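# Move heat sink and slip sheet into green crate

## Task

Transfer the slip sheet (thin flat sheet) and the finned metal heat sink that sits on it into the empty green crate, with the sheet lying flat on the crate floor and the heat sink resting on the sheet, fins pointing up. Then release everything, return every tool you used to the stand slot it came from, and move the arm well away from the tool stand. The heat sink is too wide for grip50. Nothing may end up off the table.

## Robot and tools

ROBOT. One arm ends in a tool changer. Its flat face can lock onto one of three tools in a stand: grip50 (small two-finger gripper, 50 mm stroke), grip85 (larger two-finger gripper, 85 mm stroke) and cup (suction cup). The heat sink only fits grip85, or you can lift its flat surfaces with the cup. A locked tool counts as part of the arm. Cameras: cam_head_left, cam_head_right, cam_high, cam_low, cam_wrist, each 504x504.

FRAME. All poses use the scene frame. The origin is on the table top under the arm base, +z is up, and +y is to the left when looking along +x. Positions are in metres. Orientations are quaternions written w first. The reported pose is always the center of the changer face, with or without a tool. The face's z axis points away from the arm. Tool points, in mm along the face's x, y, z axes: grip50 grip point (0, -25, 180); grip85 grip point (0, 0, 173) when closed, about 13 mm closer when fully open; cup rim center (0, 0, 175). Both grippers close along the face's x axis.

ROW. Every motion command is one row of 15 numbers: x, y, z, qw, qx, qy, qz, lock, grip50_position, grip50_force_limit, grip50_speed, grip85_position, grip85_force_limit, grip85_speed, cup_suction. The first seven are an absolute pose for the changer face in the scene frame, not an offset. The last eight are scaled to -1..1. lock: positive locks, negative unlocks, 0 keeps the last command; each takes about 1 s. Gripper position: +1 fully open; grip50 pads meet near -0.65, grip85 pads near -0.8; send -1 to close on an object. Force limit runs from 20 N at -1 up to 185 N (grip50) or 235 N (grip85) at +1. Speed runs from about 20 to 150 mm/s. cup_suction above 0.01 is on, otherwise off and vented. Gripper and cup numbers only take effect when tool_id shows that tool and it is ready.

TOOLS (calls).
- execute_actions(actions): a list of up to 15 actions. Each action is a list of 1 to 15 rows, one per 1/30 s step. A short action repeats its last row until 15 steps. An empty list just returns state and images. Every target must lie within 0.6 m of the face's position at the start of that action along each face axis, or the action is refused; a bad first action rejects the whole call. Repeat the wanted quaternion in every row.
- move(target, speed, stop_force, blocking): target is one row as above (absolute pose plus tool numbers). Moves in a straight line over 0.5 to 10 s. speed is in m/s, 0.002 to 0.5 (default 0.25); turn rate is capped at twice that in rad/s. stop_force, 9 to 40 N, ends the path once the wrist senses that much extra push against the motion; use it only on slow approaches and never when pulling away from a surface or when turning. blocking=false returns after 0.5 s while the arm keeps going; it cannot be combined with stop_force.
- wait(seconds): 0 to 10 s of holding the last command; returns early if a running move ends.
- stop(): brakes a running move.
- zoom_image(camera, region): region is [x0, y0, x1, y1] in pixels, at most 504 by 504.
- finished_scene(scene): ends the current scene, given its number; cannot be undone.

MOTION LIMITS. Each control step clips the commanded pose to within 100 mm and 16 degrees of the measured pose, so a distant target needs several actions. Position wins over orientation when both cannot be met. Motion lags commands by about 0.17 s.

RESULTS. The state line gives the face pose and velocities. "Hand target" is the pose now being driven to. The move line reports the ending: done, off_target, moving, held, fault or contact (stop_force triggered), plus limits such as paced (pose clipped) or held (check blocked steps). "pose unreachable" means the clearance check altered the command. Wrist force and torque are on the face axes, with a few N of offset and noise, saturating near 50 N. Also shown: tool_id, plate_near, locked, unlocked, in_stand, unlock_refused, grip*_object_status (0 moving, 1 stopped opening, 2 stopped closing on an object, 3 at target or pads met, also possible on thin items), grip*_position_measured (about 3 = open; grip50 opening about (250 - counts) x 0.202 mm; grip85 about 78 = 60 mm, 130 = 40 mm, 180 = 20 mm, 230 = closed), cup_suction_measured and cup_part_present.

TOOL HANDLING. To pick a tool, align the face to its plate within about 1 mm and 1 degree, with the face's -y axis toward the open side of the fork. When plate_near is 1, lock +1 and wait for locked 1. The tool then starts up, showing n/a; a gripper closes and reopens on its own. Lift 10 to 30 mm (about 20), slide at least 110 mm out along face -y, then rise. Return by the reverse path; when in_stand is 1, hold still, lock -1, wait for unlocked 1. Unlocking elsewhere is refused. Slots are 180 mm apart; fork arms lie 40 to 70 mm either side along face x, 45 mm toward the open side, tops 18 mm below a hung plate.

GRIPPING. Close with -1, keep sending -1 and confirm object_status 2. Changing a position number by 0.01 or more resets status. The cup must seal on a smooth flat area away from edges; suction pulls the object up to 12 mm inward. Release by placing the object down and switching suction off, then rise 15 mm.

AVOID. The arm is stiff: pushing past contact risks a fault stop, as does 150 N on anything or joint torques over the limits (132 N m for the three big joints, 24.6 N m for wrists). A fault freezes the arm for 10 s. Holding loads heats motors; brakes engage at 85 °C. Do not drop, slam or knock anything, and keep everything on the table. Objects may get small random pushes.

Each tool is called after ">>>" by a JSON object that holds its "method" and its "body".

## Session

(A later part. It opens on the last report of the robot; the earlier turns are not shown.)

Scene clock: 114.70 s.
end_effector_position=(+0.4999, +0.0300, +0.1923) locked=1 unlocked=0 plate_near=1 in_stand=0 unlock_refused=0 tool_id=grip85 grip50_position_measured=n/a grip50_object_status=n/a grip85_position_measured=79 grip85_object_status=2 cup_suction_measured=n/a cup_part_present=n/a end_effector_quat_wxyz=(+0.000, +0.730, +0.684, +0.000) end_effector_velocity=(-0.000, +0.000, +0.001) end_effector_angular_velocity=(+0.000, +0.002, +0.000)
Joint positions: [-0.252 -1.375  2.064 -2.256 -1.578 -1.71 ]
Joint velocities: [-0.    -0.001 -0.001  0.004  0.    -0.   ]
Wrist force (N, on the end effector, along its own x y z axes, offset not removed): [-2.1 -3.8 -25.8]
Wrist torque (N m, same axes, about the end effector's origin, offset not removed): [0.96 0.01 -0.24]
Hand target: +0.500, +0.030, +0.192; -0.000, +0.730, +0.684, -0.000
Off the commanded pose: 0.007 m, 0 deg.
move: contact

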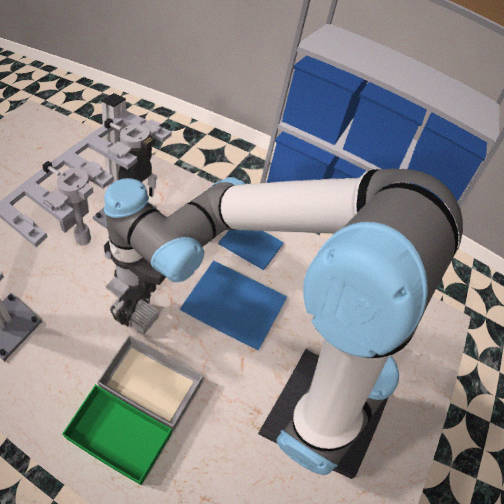

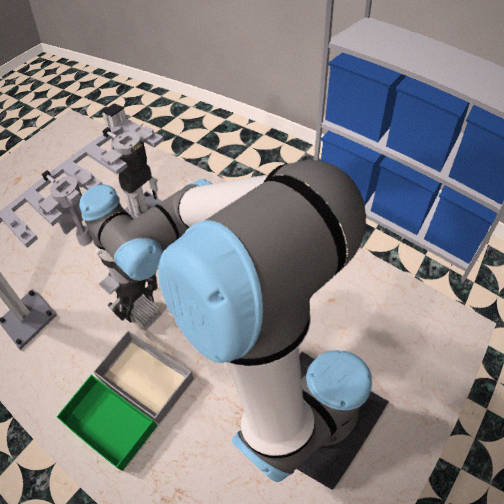

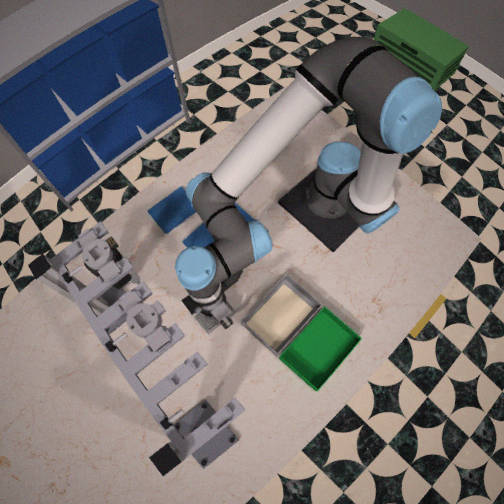

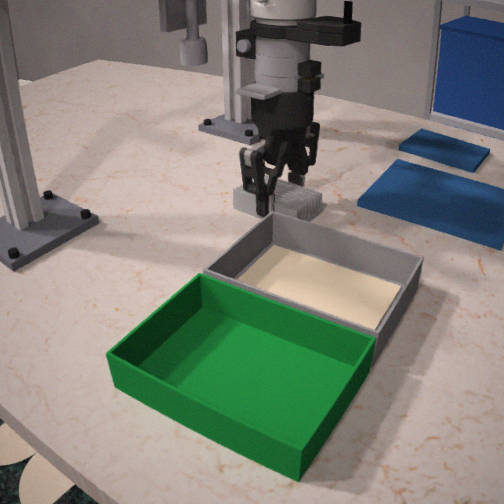

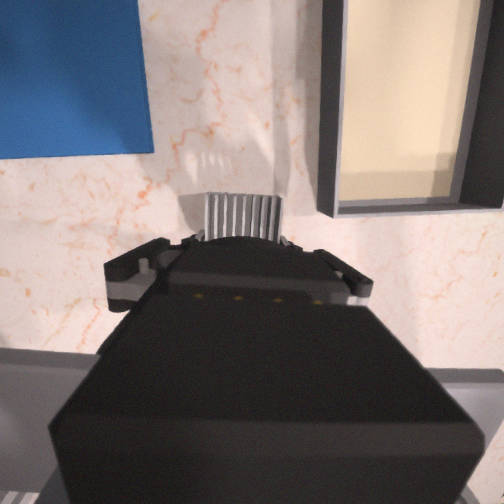

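>>> {"method": "move", "body": {"target": [0.50,0.03,0.1926,0,0.7296,0.6839,0,0,1,0,0,0.75,-0.7,0,0]}}

>>> {"method": "move", "body": {"target": [0.50,0.03,0.23,0,0.7296,0.6839,0,0,1,0,0,0.75,-0.7,0,0], "speed": 0.12}}

>>> {"method": "move", "body": {"target": [0.5107,0.2163,0.38,0,0.7296,0.6839,0,0,1,0,0,1,-0.7,0,0], "speed": 0.3}}

>>> {"method": "move", "body": {"target": [0.6504,0.2073,0.38,0,0.7296,0.6839,0,0,1,0,0,1,-0.7,0,0], "speed": 0.12}}

>>> {"method": "move", "body": {"target": [0.6504,0.2073,0.3602,0,0.7296,0.6839,0,0,1,0,0,1,-0.7,0,0], "speed": 0.03}}

>>> {"method": "execute_actions", "body": {"actions": [[[0.6504,0.2073,0.3602,0,0.7296,0.6839,0,-1,1,0,0,1,-0.7,0,0]],[[0.6504,0.2073,0.3602,0,0.7296,0.6839,0,-1,1,0,0,1,-0.7,0,0]],[[0.6504,0.2073,0.3602,0,0.7296,0.6839,0,-1,1,0,0,1,-0.7,0,0]]]}}

Scene clock: 125.67 s.
end_effector_position=(+0.5000, +0.0300, +0.1926) locked=1 unlocked=0 plate_near=1 in_stand=0 unlock_refused=0 tool_id=grip85 grip50_position_measured=n/a grip50_object_status=n/a grip85_position_measured=35 grip85_object_status=3 cup_suction_measured=n/a cup_part_present=n/a end_effector_quat_wxyz=(+0.000, +0.730, +0.684, +0.000) end_effector_velocity=(-0.000, +0.000, -0.000) end_effector_angular_velocity=(+0.001, +0.001, +0.000)
Joint positions: [-0.252 -1.375  2.064 -2.255 -1.578 -1.71 ]
Joint velocities: [-0.     0.    -0.     0.001  0.    -0.   ]
Wrist force (N, on the end effector, along its own x y z axes, offset not removed): [0.6 0.6 -1.5]
Wrist torque (N m, same axes, about the end effector's origin, offset not removed): [0.24 -0.02 -0.19]
Hand target: +0.500, +0.030, +0.193; +0.000, +0.730, +0.684, +0.000
Off the commanded pose: 0.000 m, 0 deg.
move: done

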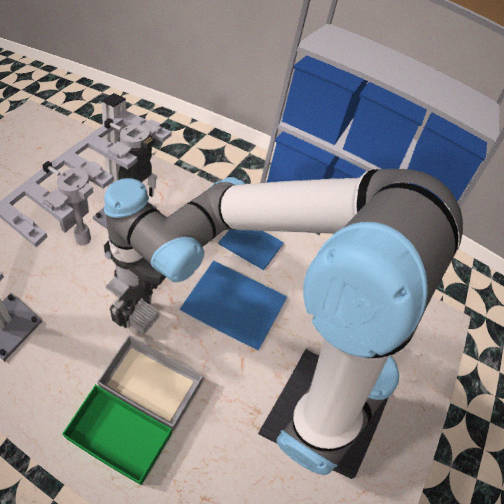

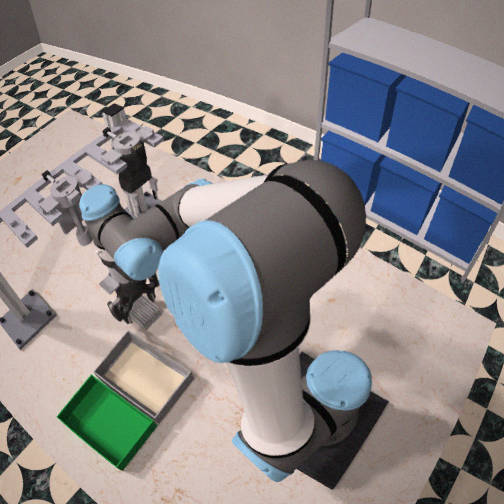

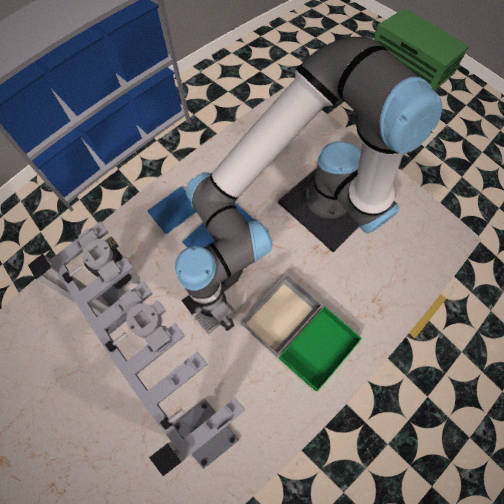

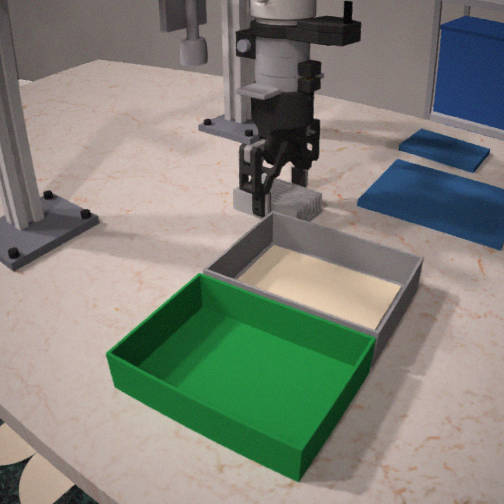

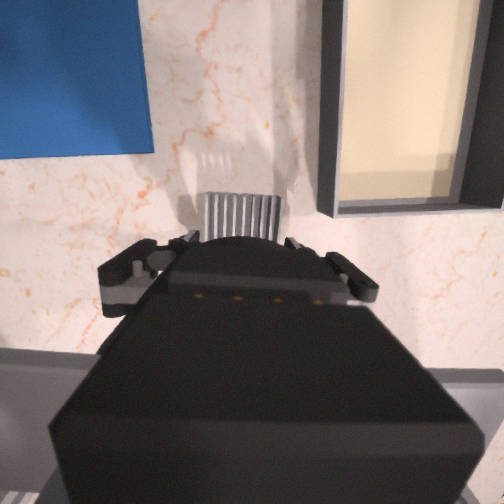

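Scene clock: 126.57 s.
end_effector_position=(+0.5001, +0.0300, +0.2298) locked=1 unlocked=0 plate_near=1 in_stand=0 unlock_refused=0 tool_id=grip85 grip50_position_measured=n/a grip50_object_status=n/a grip85_position_measured=35 grip85_object_status=3 cup_suction_measured=n/a cup_part_present=n/a end_effector_quat_wxyz=(+0.000, +0.730, +0.684, +0.000) end_effector_velocity=(+0.000, -0.000, +0.002) end_effector_angular_velocity=(+0.000, +0.000, -0.000)
Joint positions: [-0.252 -1.433  2.016 -2.149 -1.578 -1.71 ]
Joint velocities: [-0.    -0.002 -0.002  0.005 -0.     0.   ]
Wrist force (N, on the end effector, along its own x y z axes, offset not removed): [1.0 0.8 -5.6]
Wrist torque (N m, same axes, about the end effector's origin, offset not removed): [0.22 0.02 -0.30]
Hand target: +0.500, +0.030, +0.230; +0.000, +0.730, +0.684, +0.000
Off the commanded pose: 0.000 m, 0 deg.
move: done

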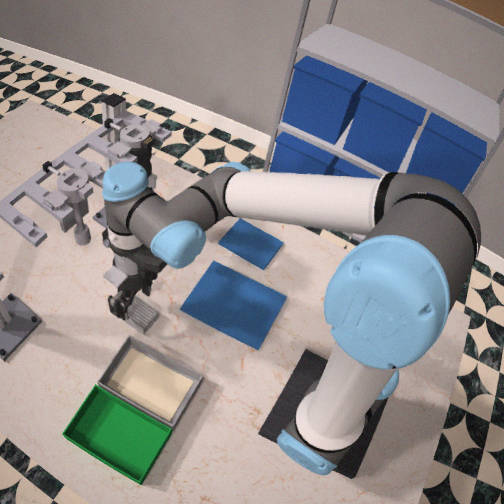

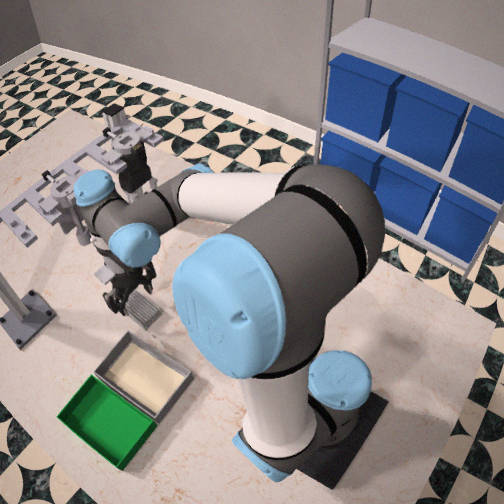

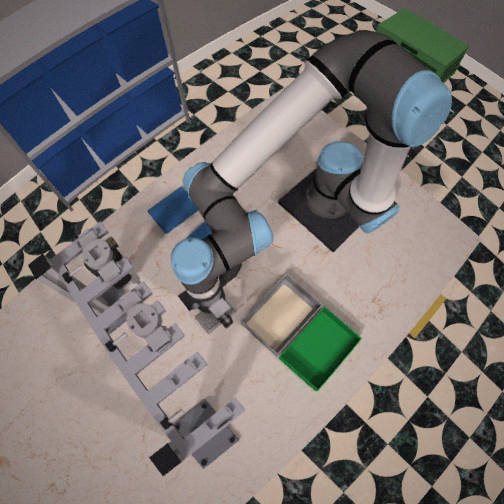

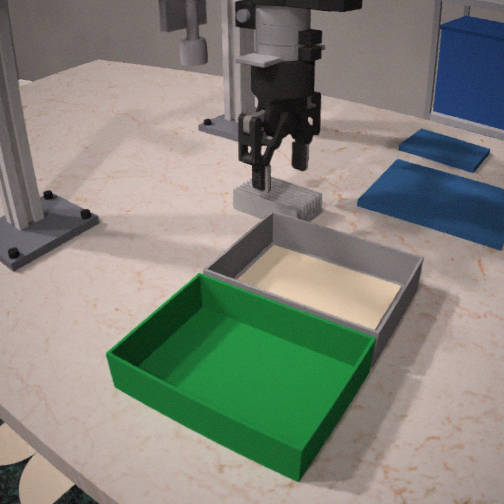

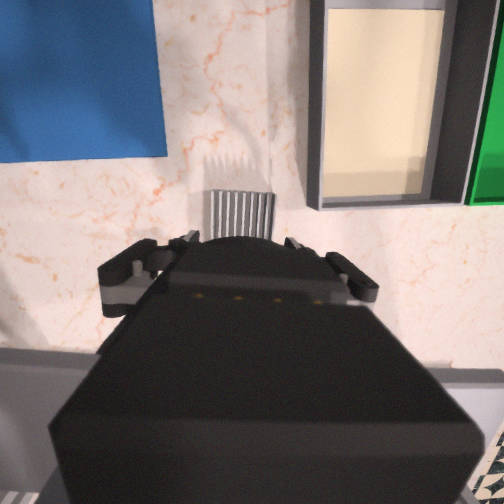

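Scene clock: 128.00 s.
end_effector_position=(+0.5111, +0.2160, +0.3798) locked=1 unlocked=0 plate_near=1 in_stand=0 unlock_refused=0 tool_id=grip85 grip50_position_measured=n/a grip50_object_status=n/a grip85_position_measured=3 grip85_object_status=3 cup_suction_measured=n/a cup_part_present=n/a end_effector_quat_wxyz=(+0.000, +0.730, +0.684, -0.000) end_effector_velocity=(+0.001, +0.001, +0.001) end_effector_angular_velocity=(-0.001, +0.001, -0.000)
Joint positions: [ 0.115 -1.436  1.609 -1.736 -1.577 -1.344]
Joint velocities: [ 0.003  0.003 -0.007  0.005 -0.     0.003]
Wrist force (N, on the end effector, along its own x y z axes, offset not removed): [-0.7 1.3 -0.8]
Wrist torque (N m, same axes, about the end effector's origin, offset not removed): [0.01 0.03 -0.18]
Hand target: +0.511, +0.216, +0.380; +0.000, +0.730, +0.684, -0.000
Off the commanded pose: 0.001 m, 0 deg.
move: done

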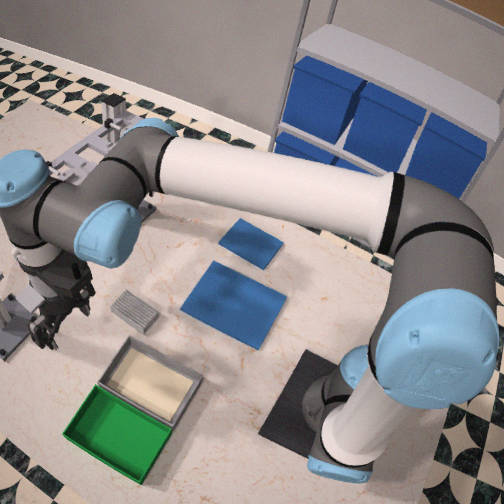

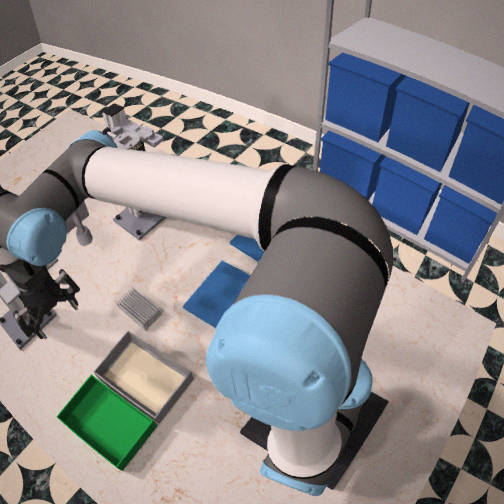

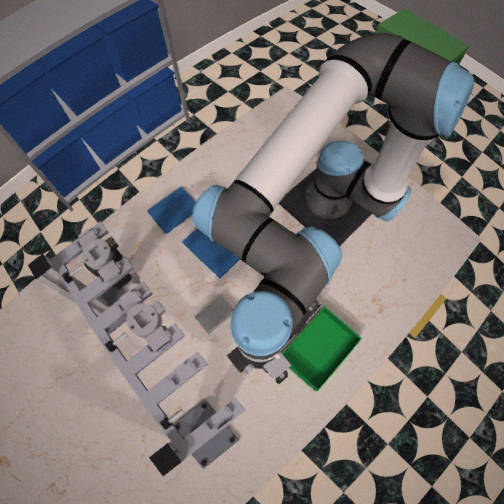

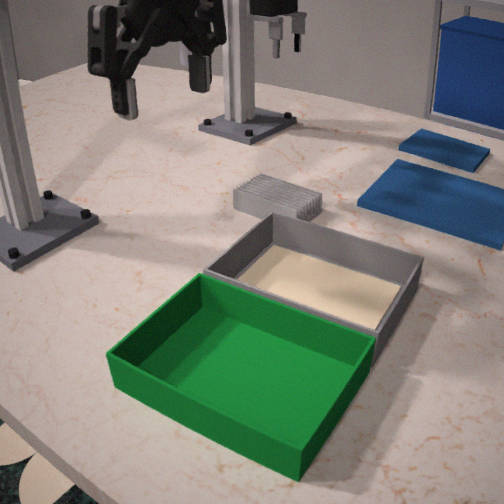

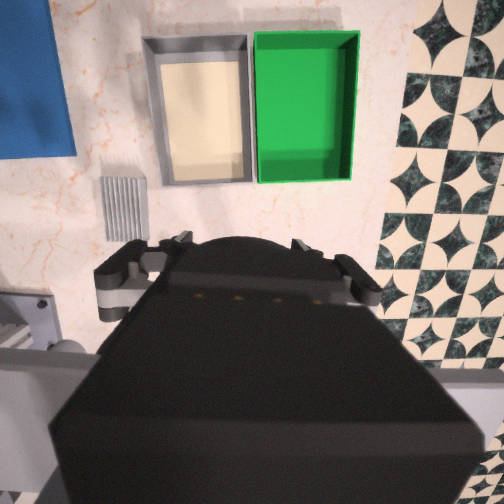

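Scene clock: 129.67 s.
end_effector_position=(+0.6502, +0.2073, +0.3799) locked=1 unlocked=0 plate_near=1 in_stand=0 unlock_refused=0 tool_id=grip85 grip50_position_measured=n/a grip50_object_status=n/a grip85_position_measured=3 grip85_object_status=3 cup_suction_measured=n/a cup_part_present=n/a end_effector_quat_wxyz=(-0.000, +0.730, +0.684, +0.000) end_effector_velocity=(+0.002, -0.000, +0.000) end_effector_angular_velocity=(-0.001, +0.001, -0.000)
Joint positions: [ 0.068 -1.126  1.204 -1.642 -1.576 -1.39 ]
Joint velocities: [-0.     0.005 -0.009  0.005 -0.001  0.   ]
Wrist force (N, on the end effector, along its own x y z axes, offset not removed): [0.4 -2.3 -1.0]
Wrist torque (N m, same axes, about the end effector's origin, offset not removed): [-0.08 0.02 -0.06]
Hand target: +0.650, +0.207, +0.380; -0.000, +0.730, +0.684, +0.000
Off the commanded pose: 0.000 m, 0 deg.
move: done

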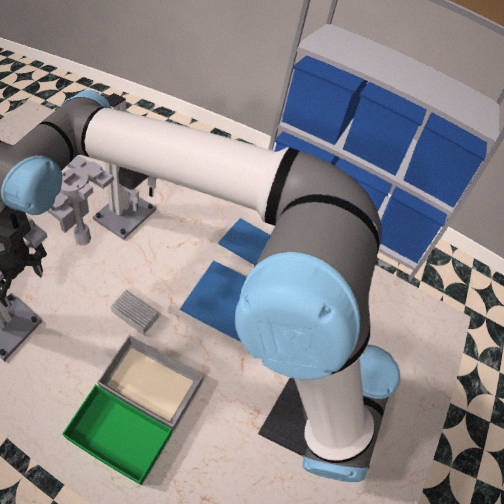

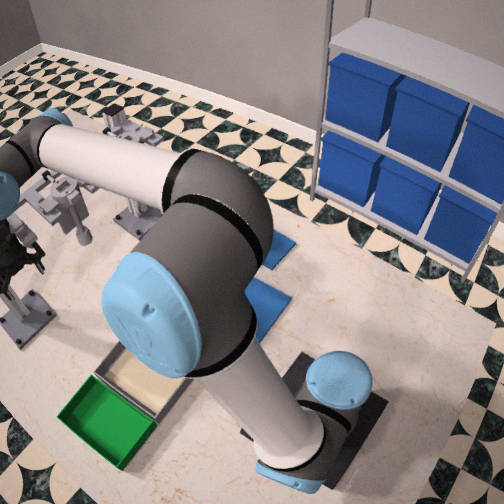

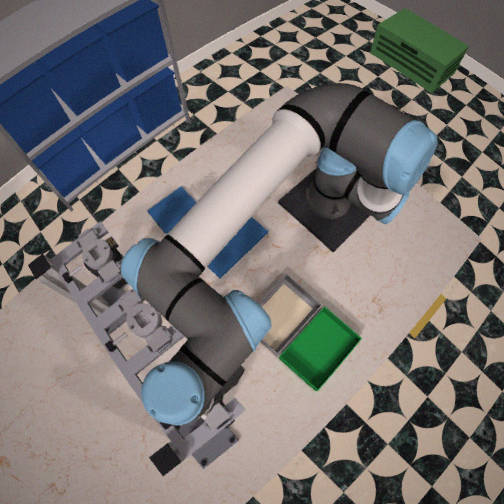

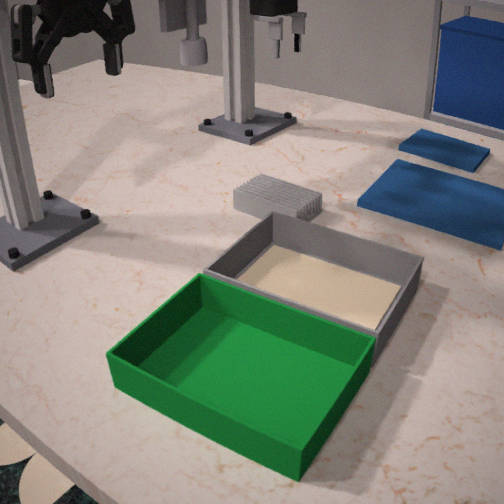

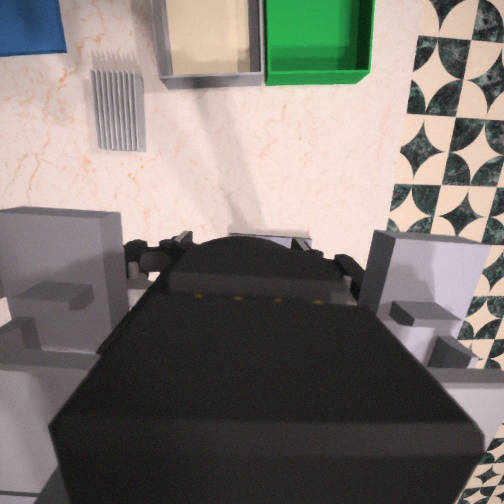

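Scene clock: 130.67 s.
end_effector_position=(+0.6504, +0.2073, +0.3604) locked=1 unlocked=0 plate_near=1 in_stand=1 unlock_refused=0 tool_id=grip85 grip50_position_measured=n/a grip50_object_status=n/a grip85_position_measured=3 grip85_object_status=3 cup_suction_measured=n/a cup_part_present=n/a end_effector_quat_wxyz=(-0.000, +0.730, +0.684, -0.000) end_effector_velocity=(-0.000, -0.000, -0.002) end_effector_angular_velocity=(-0.000, -0.001, +0.000)
Joint positions: [ 0.068 -1.121  1.247 -1.69  -1.576 -1.39 ]
Joint velocities: [-0.     0.     0.004 -0.005 -0.    -0.   ]
Wrist force (N, on the end effector, along its own x y z axes, offset not removed): [1.7 -0.9 -4.7]
Wrist torque (N m, same axes, about the end effector's origin, offset not removed): [0.13 -0.23 -0.30]
Hand target: +0.650, +0.207, +0.360; -0.000, +0.730, +0.684, -0.000
Off the commanded pose: 0.000 m, 0 deg.
move: done

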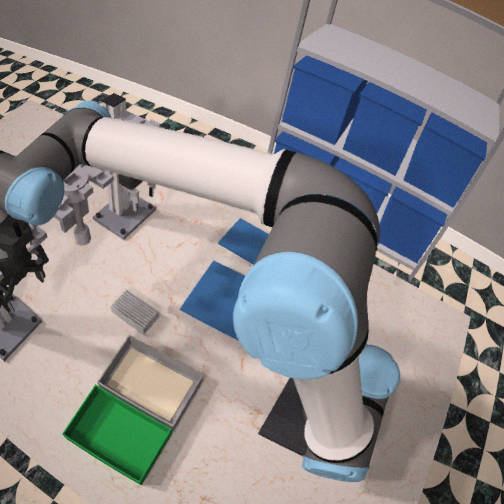

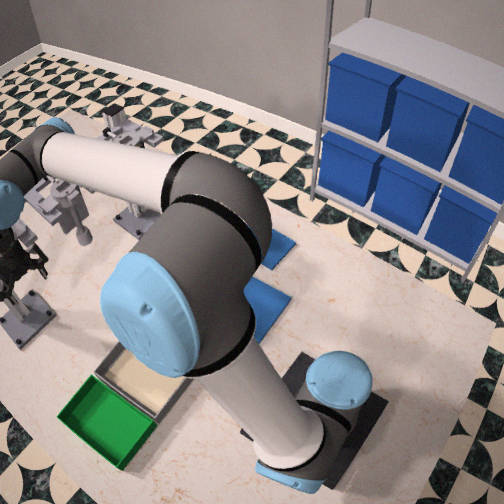

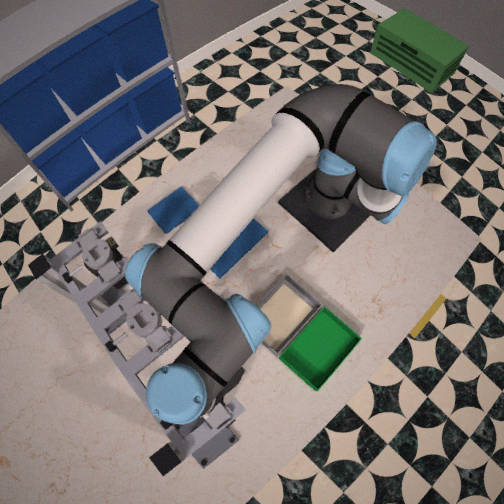

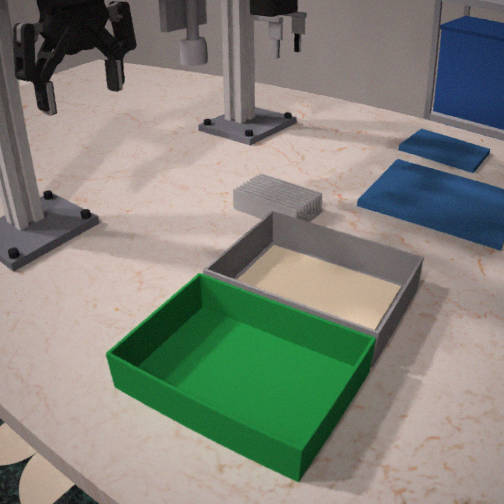

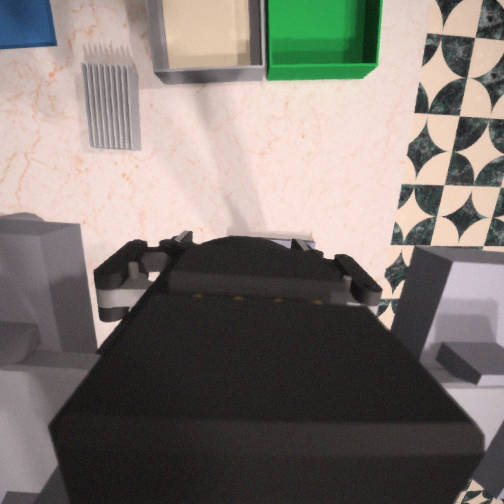

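Scene clock: 132.17 s.
end_effector_position=(+0.6504, +0.2073, +0.3602) locked=0 unlocked=1 plate_near=1 in_stand=1 unlock_refused=0 tool_id=none grip50_position_measured=n/a grip50_object_status=n/a grip85_position_measured=n/a grip85_object_status=n/a cup_suction_measured=n/a cup_part_present=n/a end_effector_quat_wxyz=(-0.000, +0.730, +0.684, -0.000) end_effector_velocity=(-0.000, +0.000, -0.000) end_effector_angular_velocity=(+0.000, +0.001, -0.000)
Joint positions: [ 0.068 -1.121  1.247 -1.69  -1.576 -1.39 ]
Joint velocities: [-0.  0.  0.  0.  0.  0.]
Wrist force (N, on the end effector, along its own x y z axes, offset not removed): [-1.3 -0.3 -1.5]
Wrist torque (N m, same axes, about the end effector's origin, offset not removed): [-0.01 0.11 -0.27]
Hand target: +0.650, +0.207, +0.360; +0.000, +0.730, +0.684, -0.000
Off the commanded pose: 0.000 m, 0 deg.

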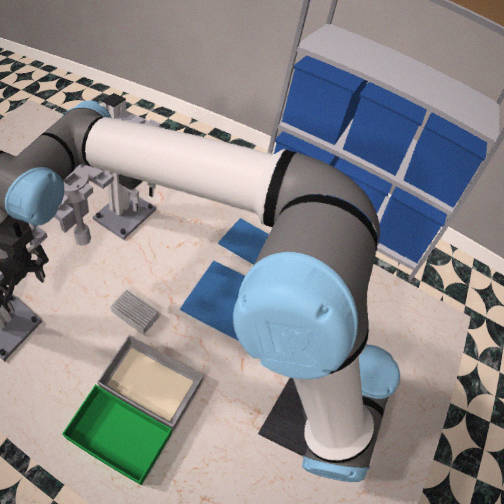

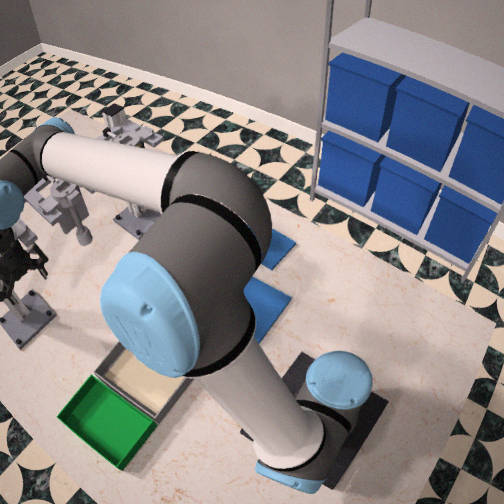

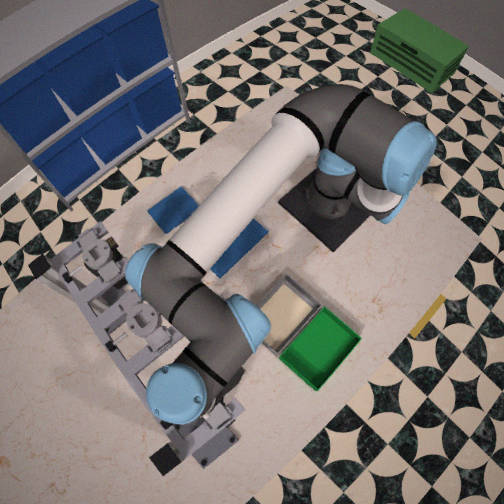

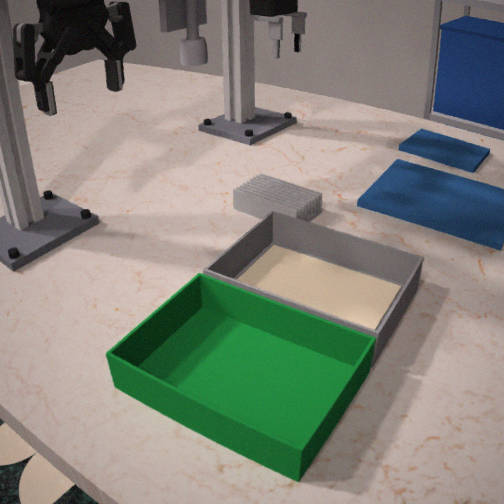

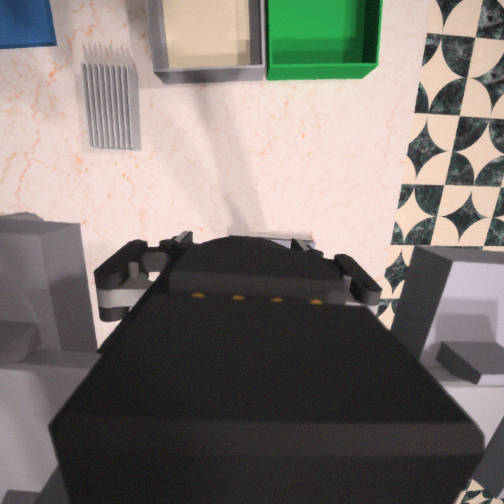

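Cup slot estimate: (0.6388, 0.0277).

>>> {"method": "move", "body": {"target": [0.6504,0.2073,0.378,0,0.7296,0.6839,0,0,1,0,0,1,-0.7,0,0], "speed": 0.05}}

>>> {"method": "zoom_image", "body": {"camera": "cam_wrist", "region": [80,180,420,320]}}

>>> {"method": "move", "body": {"target": [0.6388,0.0277,0.378,0,0.7296,0.6839,0,0,1,0,0,1,-0.7,0,0], "speed": 0.2}}

>>> {"method": "zoom_image", "body": {"camera": "cam_wrist", "region": [80,180,420,320]}}

Scene clock: 137.80 s.
end_effector_position=(+0.6504, +0.2073, +0.3778) locked=0 unlocked=1 plate_near=0 in_stand=0 unlock_refused=0 tool_id=none grip50_position_measured=n/a grip50_object_status=n/a grip85_position_measured=n/a grip85_object_status=n/a cup_suction_measured=n/a cup_part_present=n/a end_effector_quat_wxyz=(-0.000, +0.730, +0.684, +0.000) end_effector_velocity=(-0.000, +0.000, +0.002) end_effector_angular_velocity=(-0.000, -0.000, -0.001)
Joint positions: [ 0.068 -1.125  1.208 -1.647 -1.576 -1.39 ]
Joint velocities: [ 0.    -0.    -0.004  0.004 -0.     0.001]
Wrist force (N, on the end effector, along its own x y z axes, offset not removed): [1.2 0.9 -4.0]
Wrist torque (N m, same axes, about the end effector's origin, offset not removed): [0.12 -0.01 -0.29]
Hand target: +0.650, +0.207, +0.378; +0.000, +0.730, +0.684, +0.000
Off the commanded pose: 0.000 m, 0 deg.
move: done

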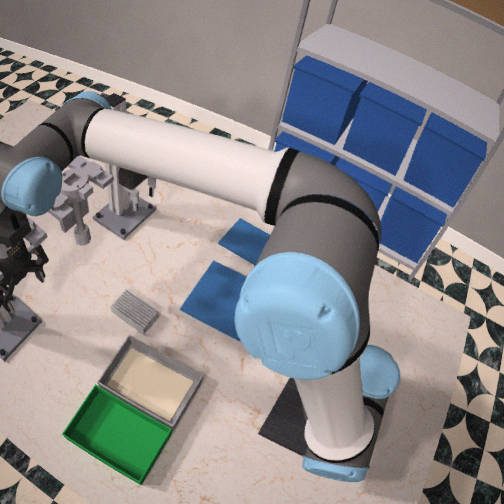

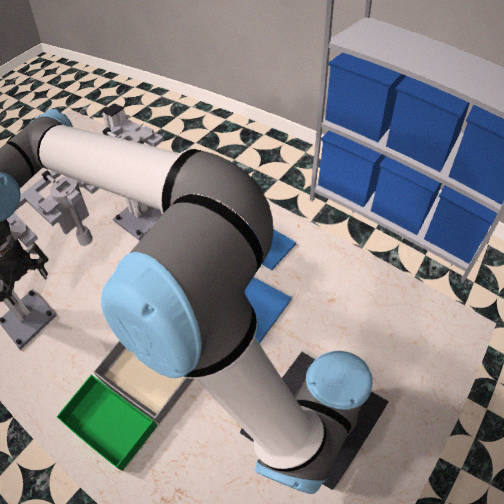

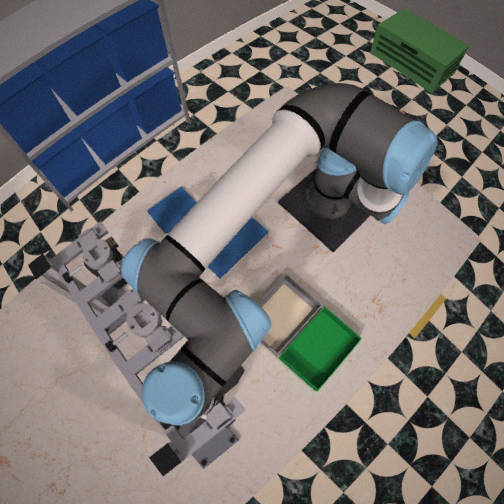

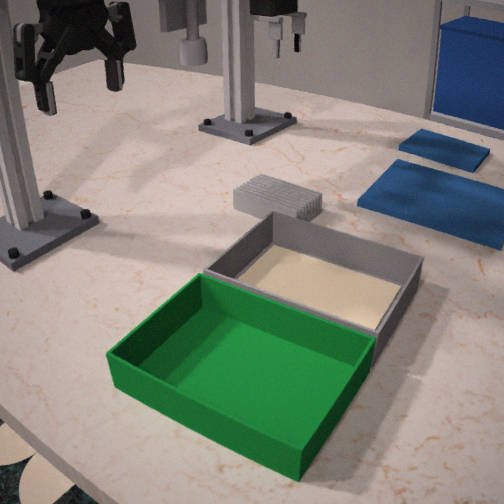

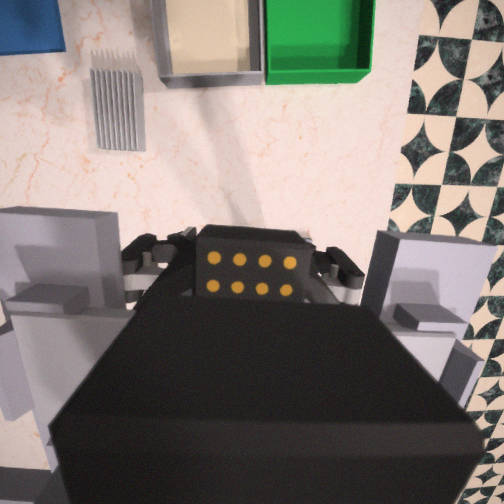

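Region (80, 180, 420, 320) of cam_wrist's 504x504 image, scaled by 1.482, with more detail than that image has; it fills the top 208 rows of this view, and the rest is white.

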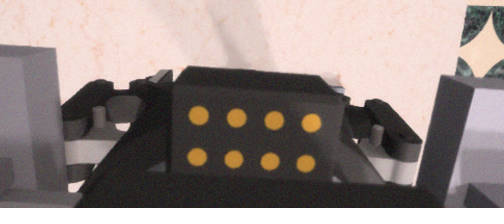

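Scene clock: 139.27 s.
end_effector_position=(+0.6387, +0.0279, +0.3780) locked=0 unlocked=1 plate_near=0 in_stand=0 unlock_refused=0 tool_id=none grip50_position_measured=n/a grip50_object_status=n/a grip85_position_measured=n/a grip85_object_status=n/a cup_suction_measured=n/a cup_part_present=n/a end_effector_quat_wxyz=(-0.000, +0.730, +0.684, +0.000) end_effector_velocity=(-0.000, -0.002, +0.000) end_effector_angular_velocity=(-0.000, +0.000, +0.001)
Joint positions: [-0.208 -1.235  1.361 -1.691 -1.578 -1.667]
Joint velocities: [-0.003 -0.001  0.001  0.    -0.    -0.004]
Wrist force (N, on the end effector, along its own x y z axes, offset not removed): [1.4 -0.5 -1.6]
Wrist torque (N m, same axes, about the end effector's origin, offset not removed): [0.10 -0.07 -0.26]
Hand target: +0.639, +0.028, +0.378; -0.000, +0.730, +0.684, +0.000
Off the commanded pose: 0.000 m, 0 deg.
move: done

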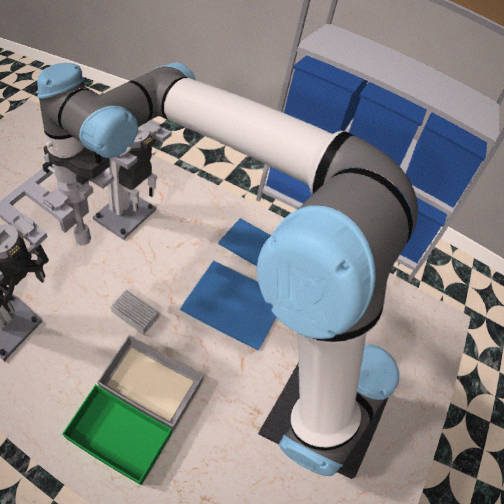

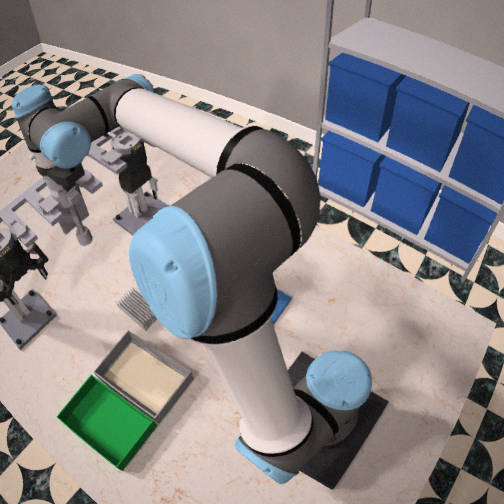

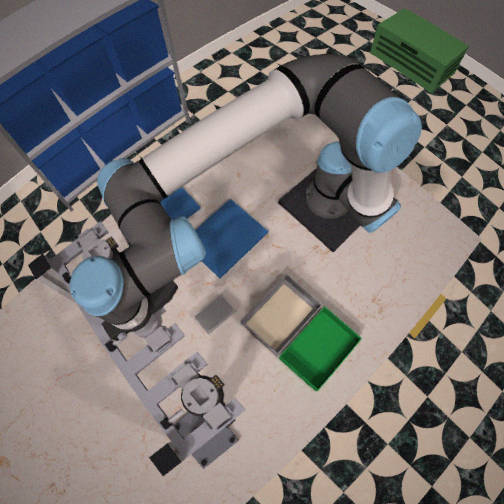

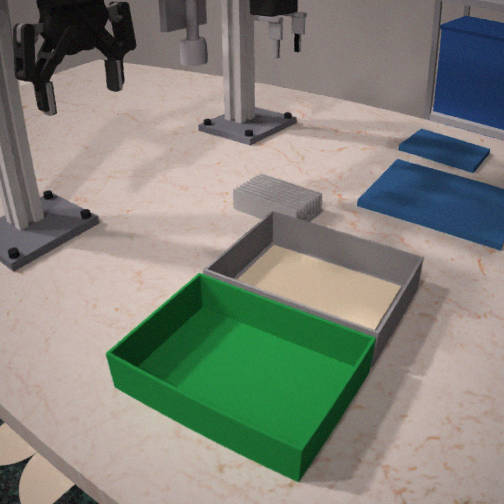

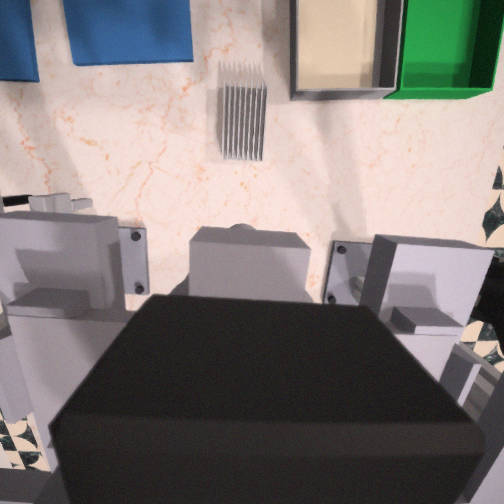

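Region (80, 180, 420, 320) of cam_wrist's 504x504 image, scaled by 1.482, with more detail than that image has; it fills the top 208 rows of this view, and the rest is white.

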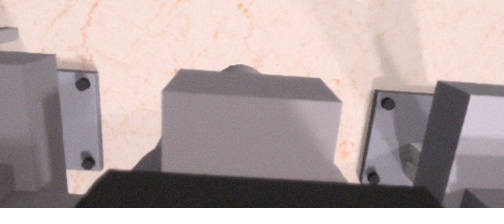

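>>> {"method": "move", "body": {"target": [0.6397,0.0272,0.3725,0,0.7296,0.6839,0,0,1,0,0,1,-0.7,0,0], "speed": 0.02}}

>>> {"method": "move", "body": {"target": [0.6397,0.0272,0.3602,0,0.7296,0.6839,0,0,1,0,0,1,-0.7,0,0], "speed": 0.008, "stop_force": 10}}

Scene clock: 144.97 s.
end_effector_position=(+0.6396, +0.0272, +0.3727) locked=0 unlocked=1 plate_near=0 in_stand=0 unlock_refused=0 tool_id=none grip50_position_measured=n/a grip50_object_status=n/a grip85_position_measured=n/a grip85_object_status=n/a cup_suction_measured=n/a cup_part_present=n/a end_effector_quat_wxyz=(-0.000, +0.730, +0.684, +0.000) end_effector_velocity=(+0.000, -0.000, -0.002) end_effector_angular_velocity=(-0.000, -0.000, +0.000)
Joint positions: [-0.209 -1.232  1.369 -1.703 -1.578 -1.667]
Joint velocities: [-0.     0.002  0.003 -0.006 -0.    -0.   ]
Wrist force (N, on the end effector, along its own x y z axes, offset not removed): [1.0 -2.5 -2.2]
Wrist torque (N m, same axes, about the end effector's origin, offset not removed): [-0.19 0.02 -0.27]
Hand target: +0.640, +0.027, +0.373; -0.000, +0.730, +0.684, -0.000
Off the commanded pose: 0.000 m, 0 deg.
move: done

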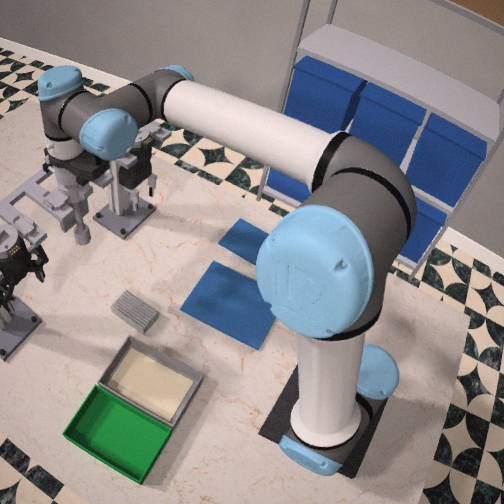

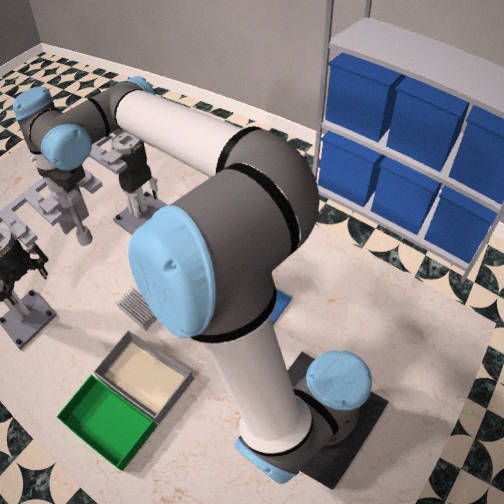

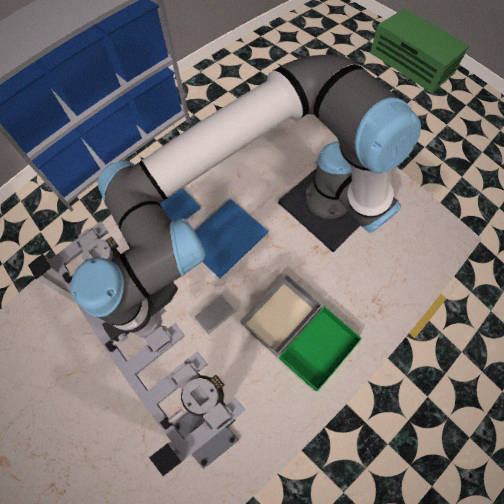

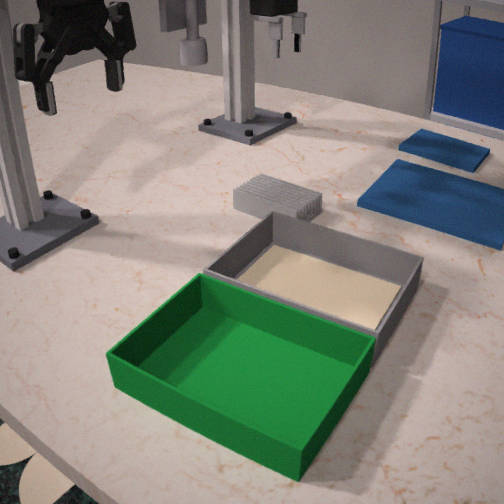

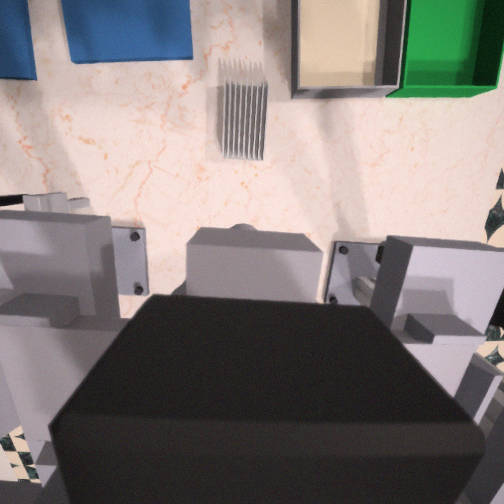

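Scene clock: 146.77 s.
end_effector_position=(+0.6397, +0.0272, +0.3604) locked=0 unlocked=1 plate_near=1 in_stand=1 unlock_refused=0 tool_id=none grip50_position_measured=n/a grip50_object_status=n/a grip85_position_measured=n/a grip85_object_status=n/a cup_suction_measured=n/a cup_part_present=n/a end_effector_quat_wxyz=(-0.000, +0.730, +0.684, +0.000) end_effector_velocity=(-0.000, -0.000, -0.001) end_effector_angular_velocity=(-0.000, -0.000, -0.000)
Joint positions: [-0.209 -1.227  1.395 -1.734 -1.578 -1.668]
Joint velocities: [-0.     0.     0.003 -0.004 -0.     0.   ]
Wrist force (N, on the end effector, along its own x y z axes, offset not removed): [0.1 0.5 0.1]
Wrist torque (N m, same axes, about the end effector's origin, offset not removed): [0.12 0.12 -0.25]
Hand target: +0.640, +0.027, +0.360; -0.000, +0.730, +0.684, -0.000
Off the commanded pose: 0.000 m, 0 deg.
move: done

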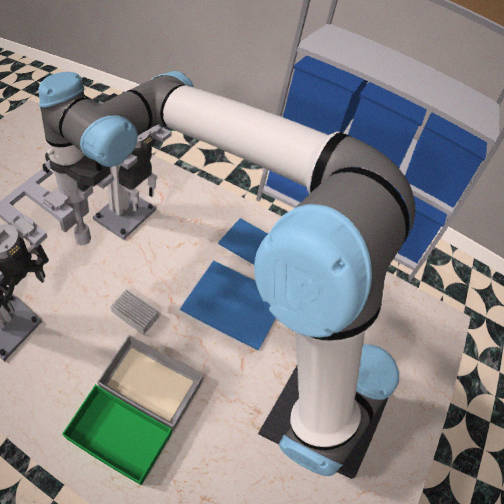

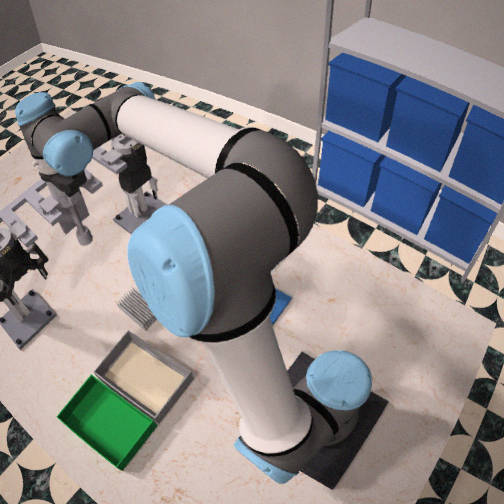

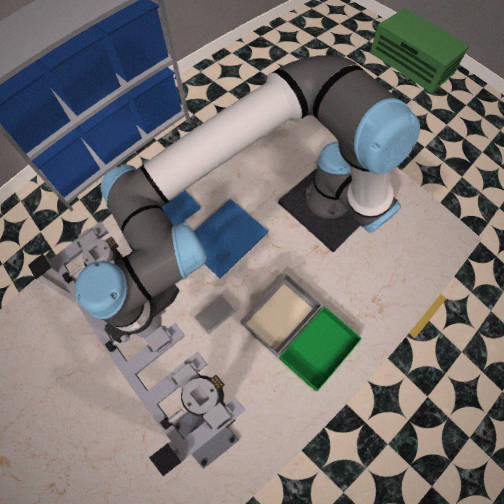

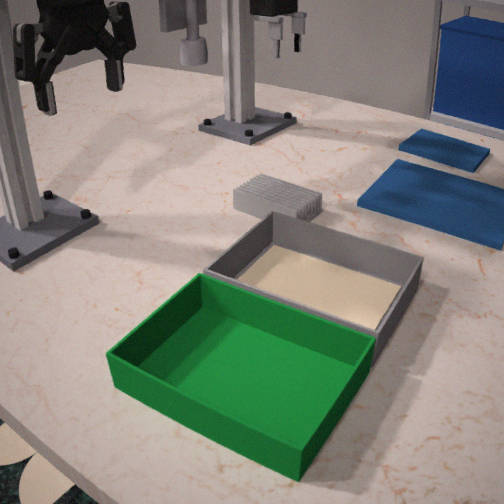

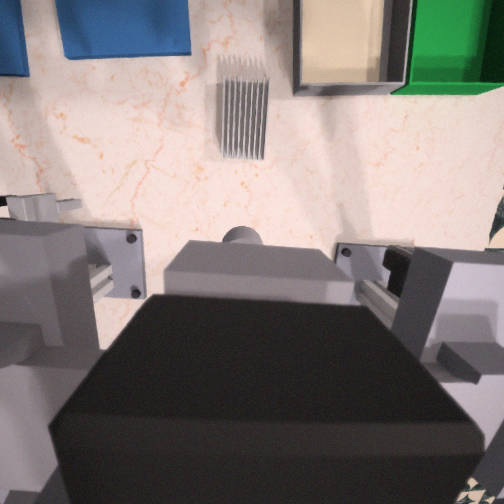

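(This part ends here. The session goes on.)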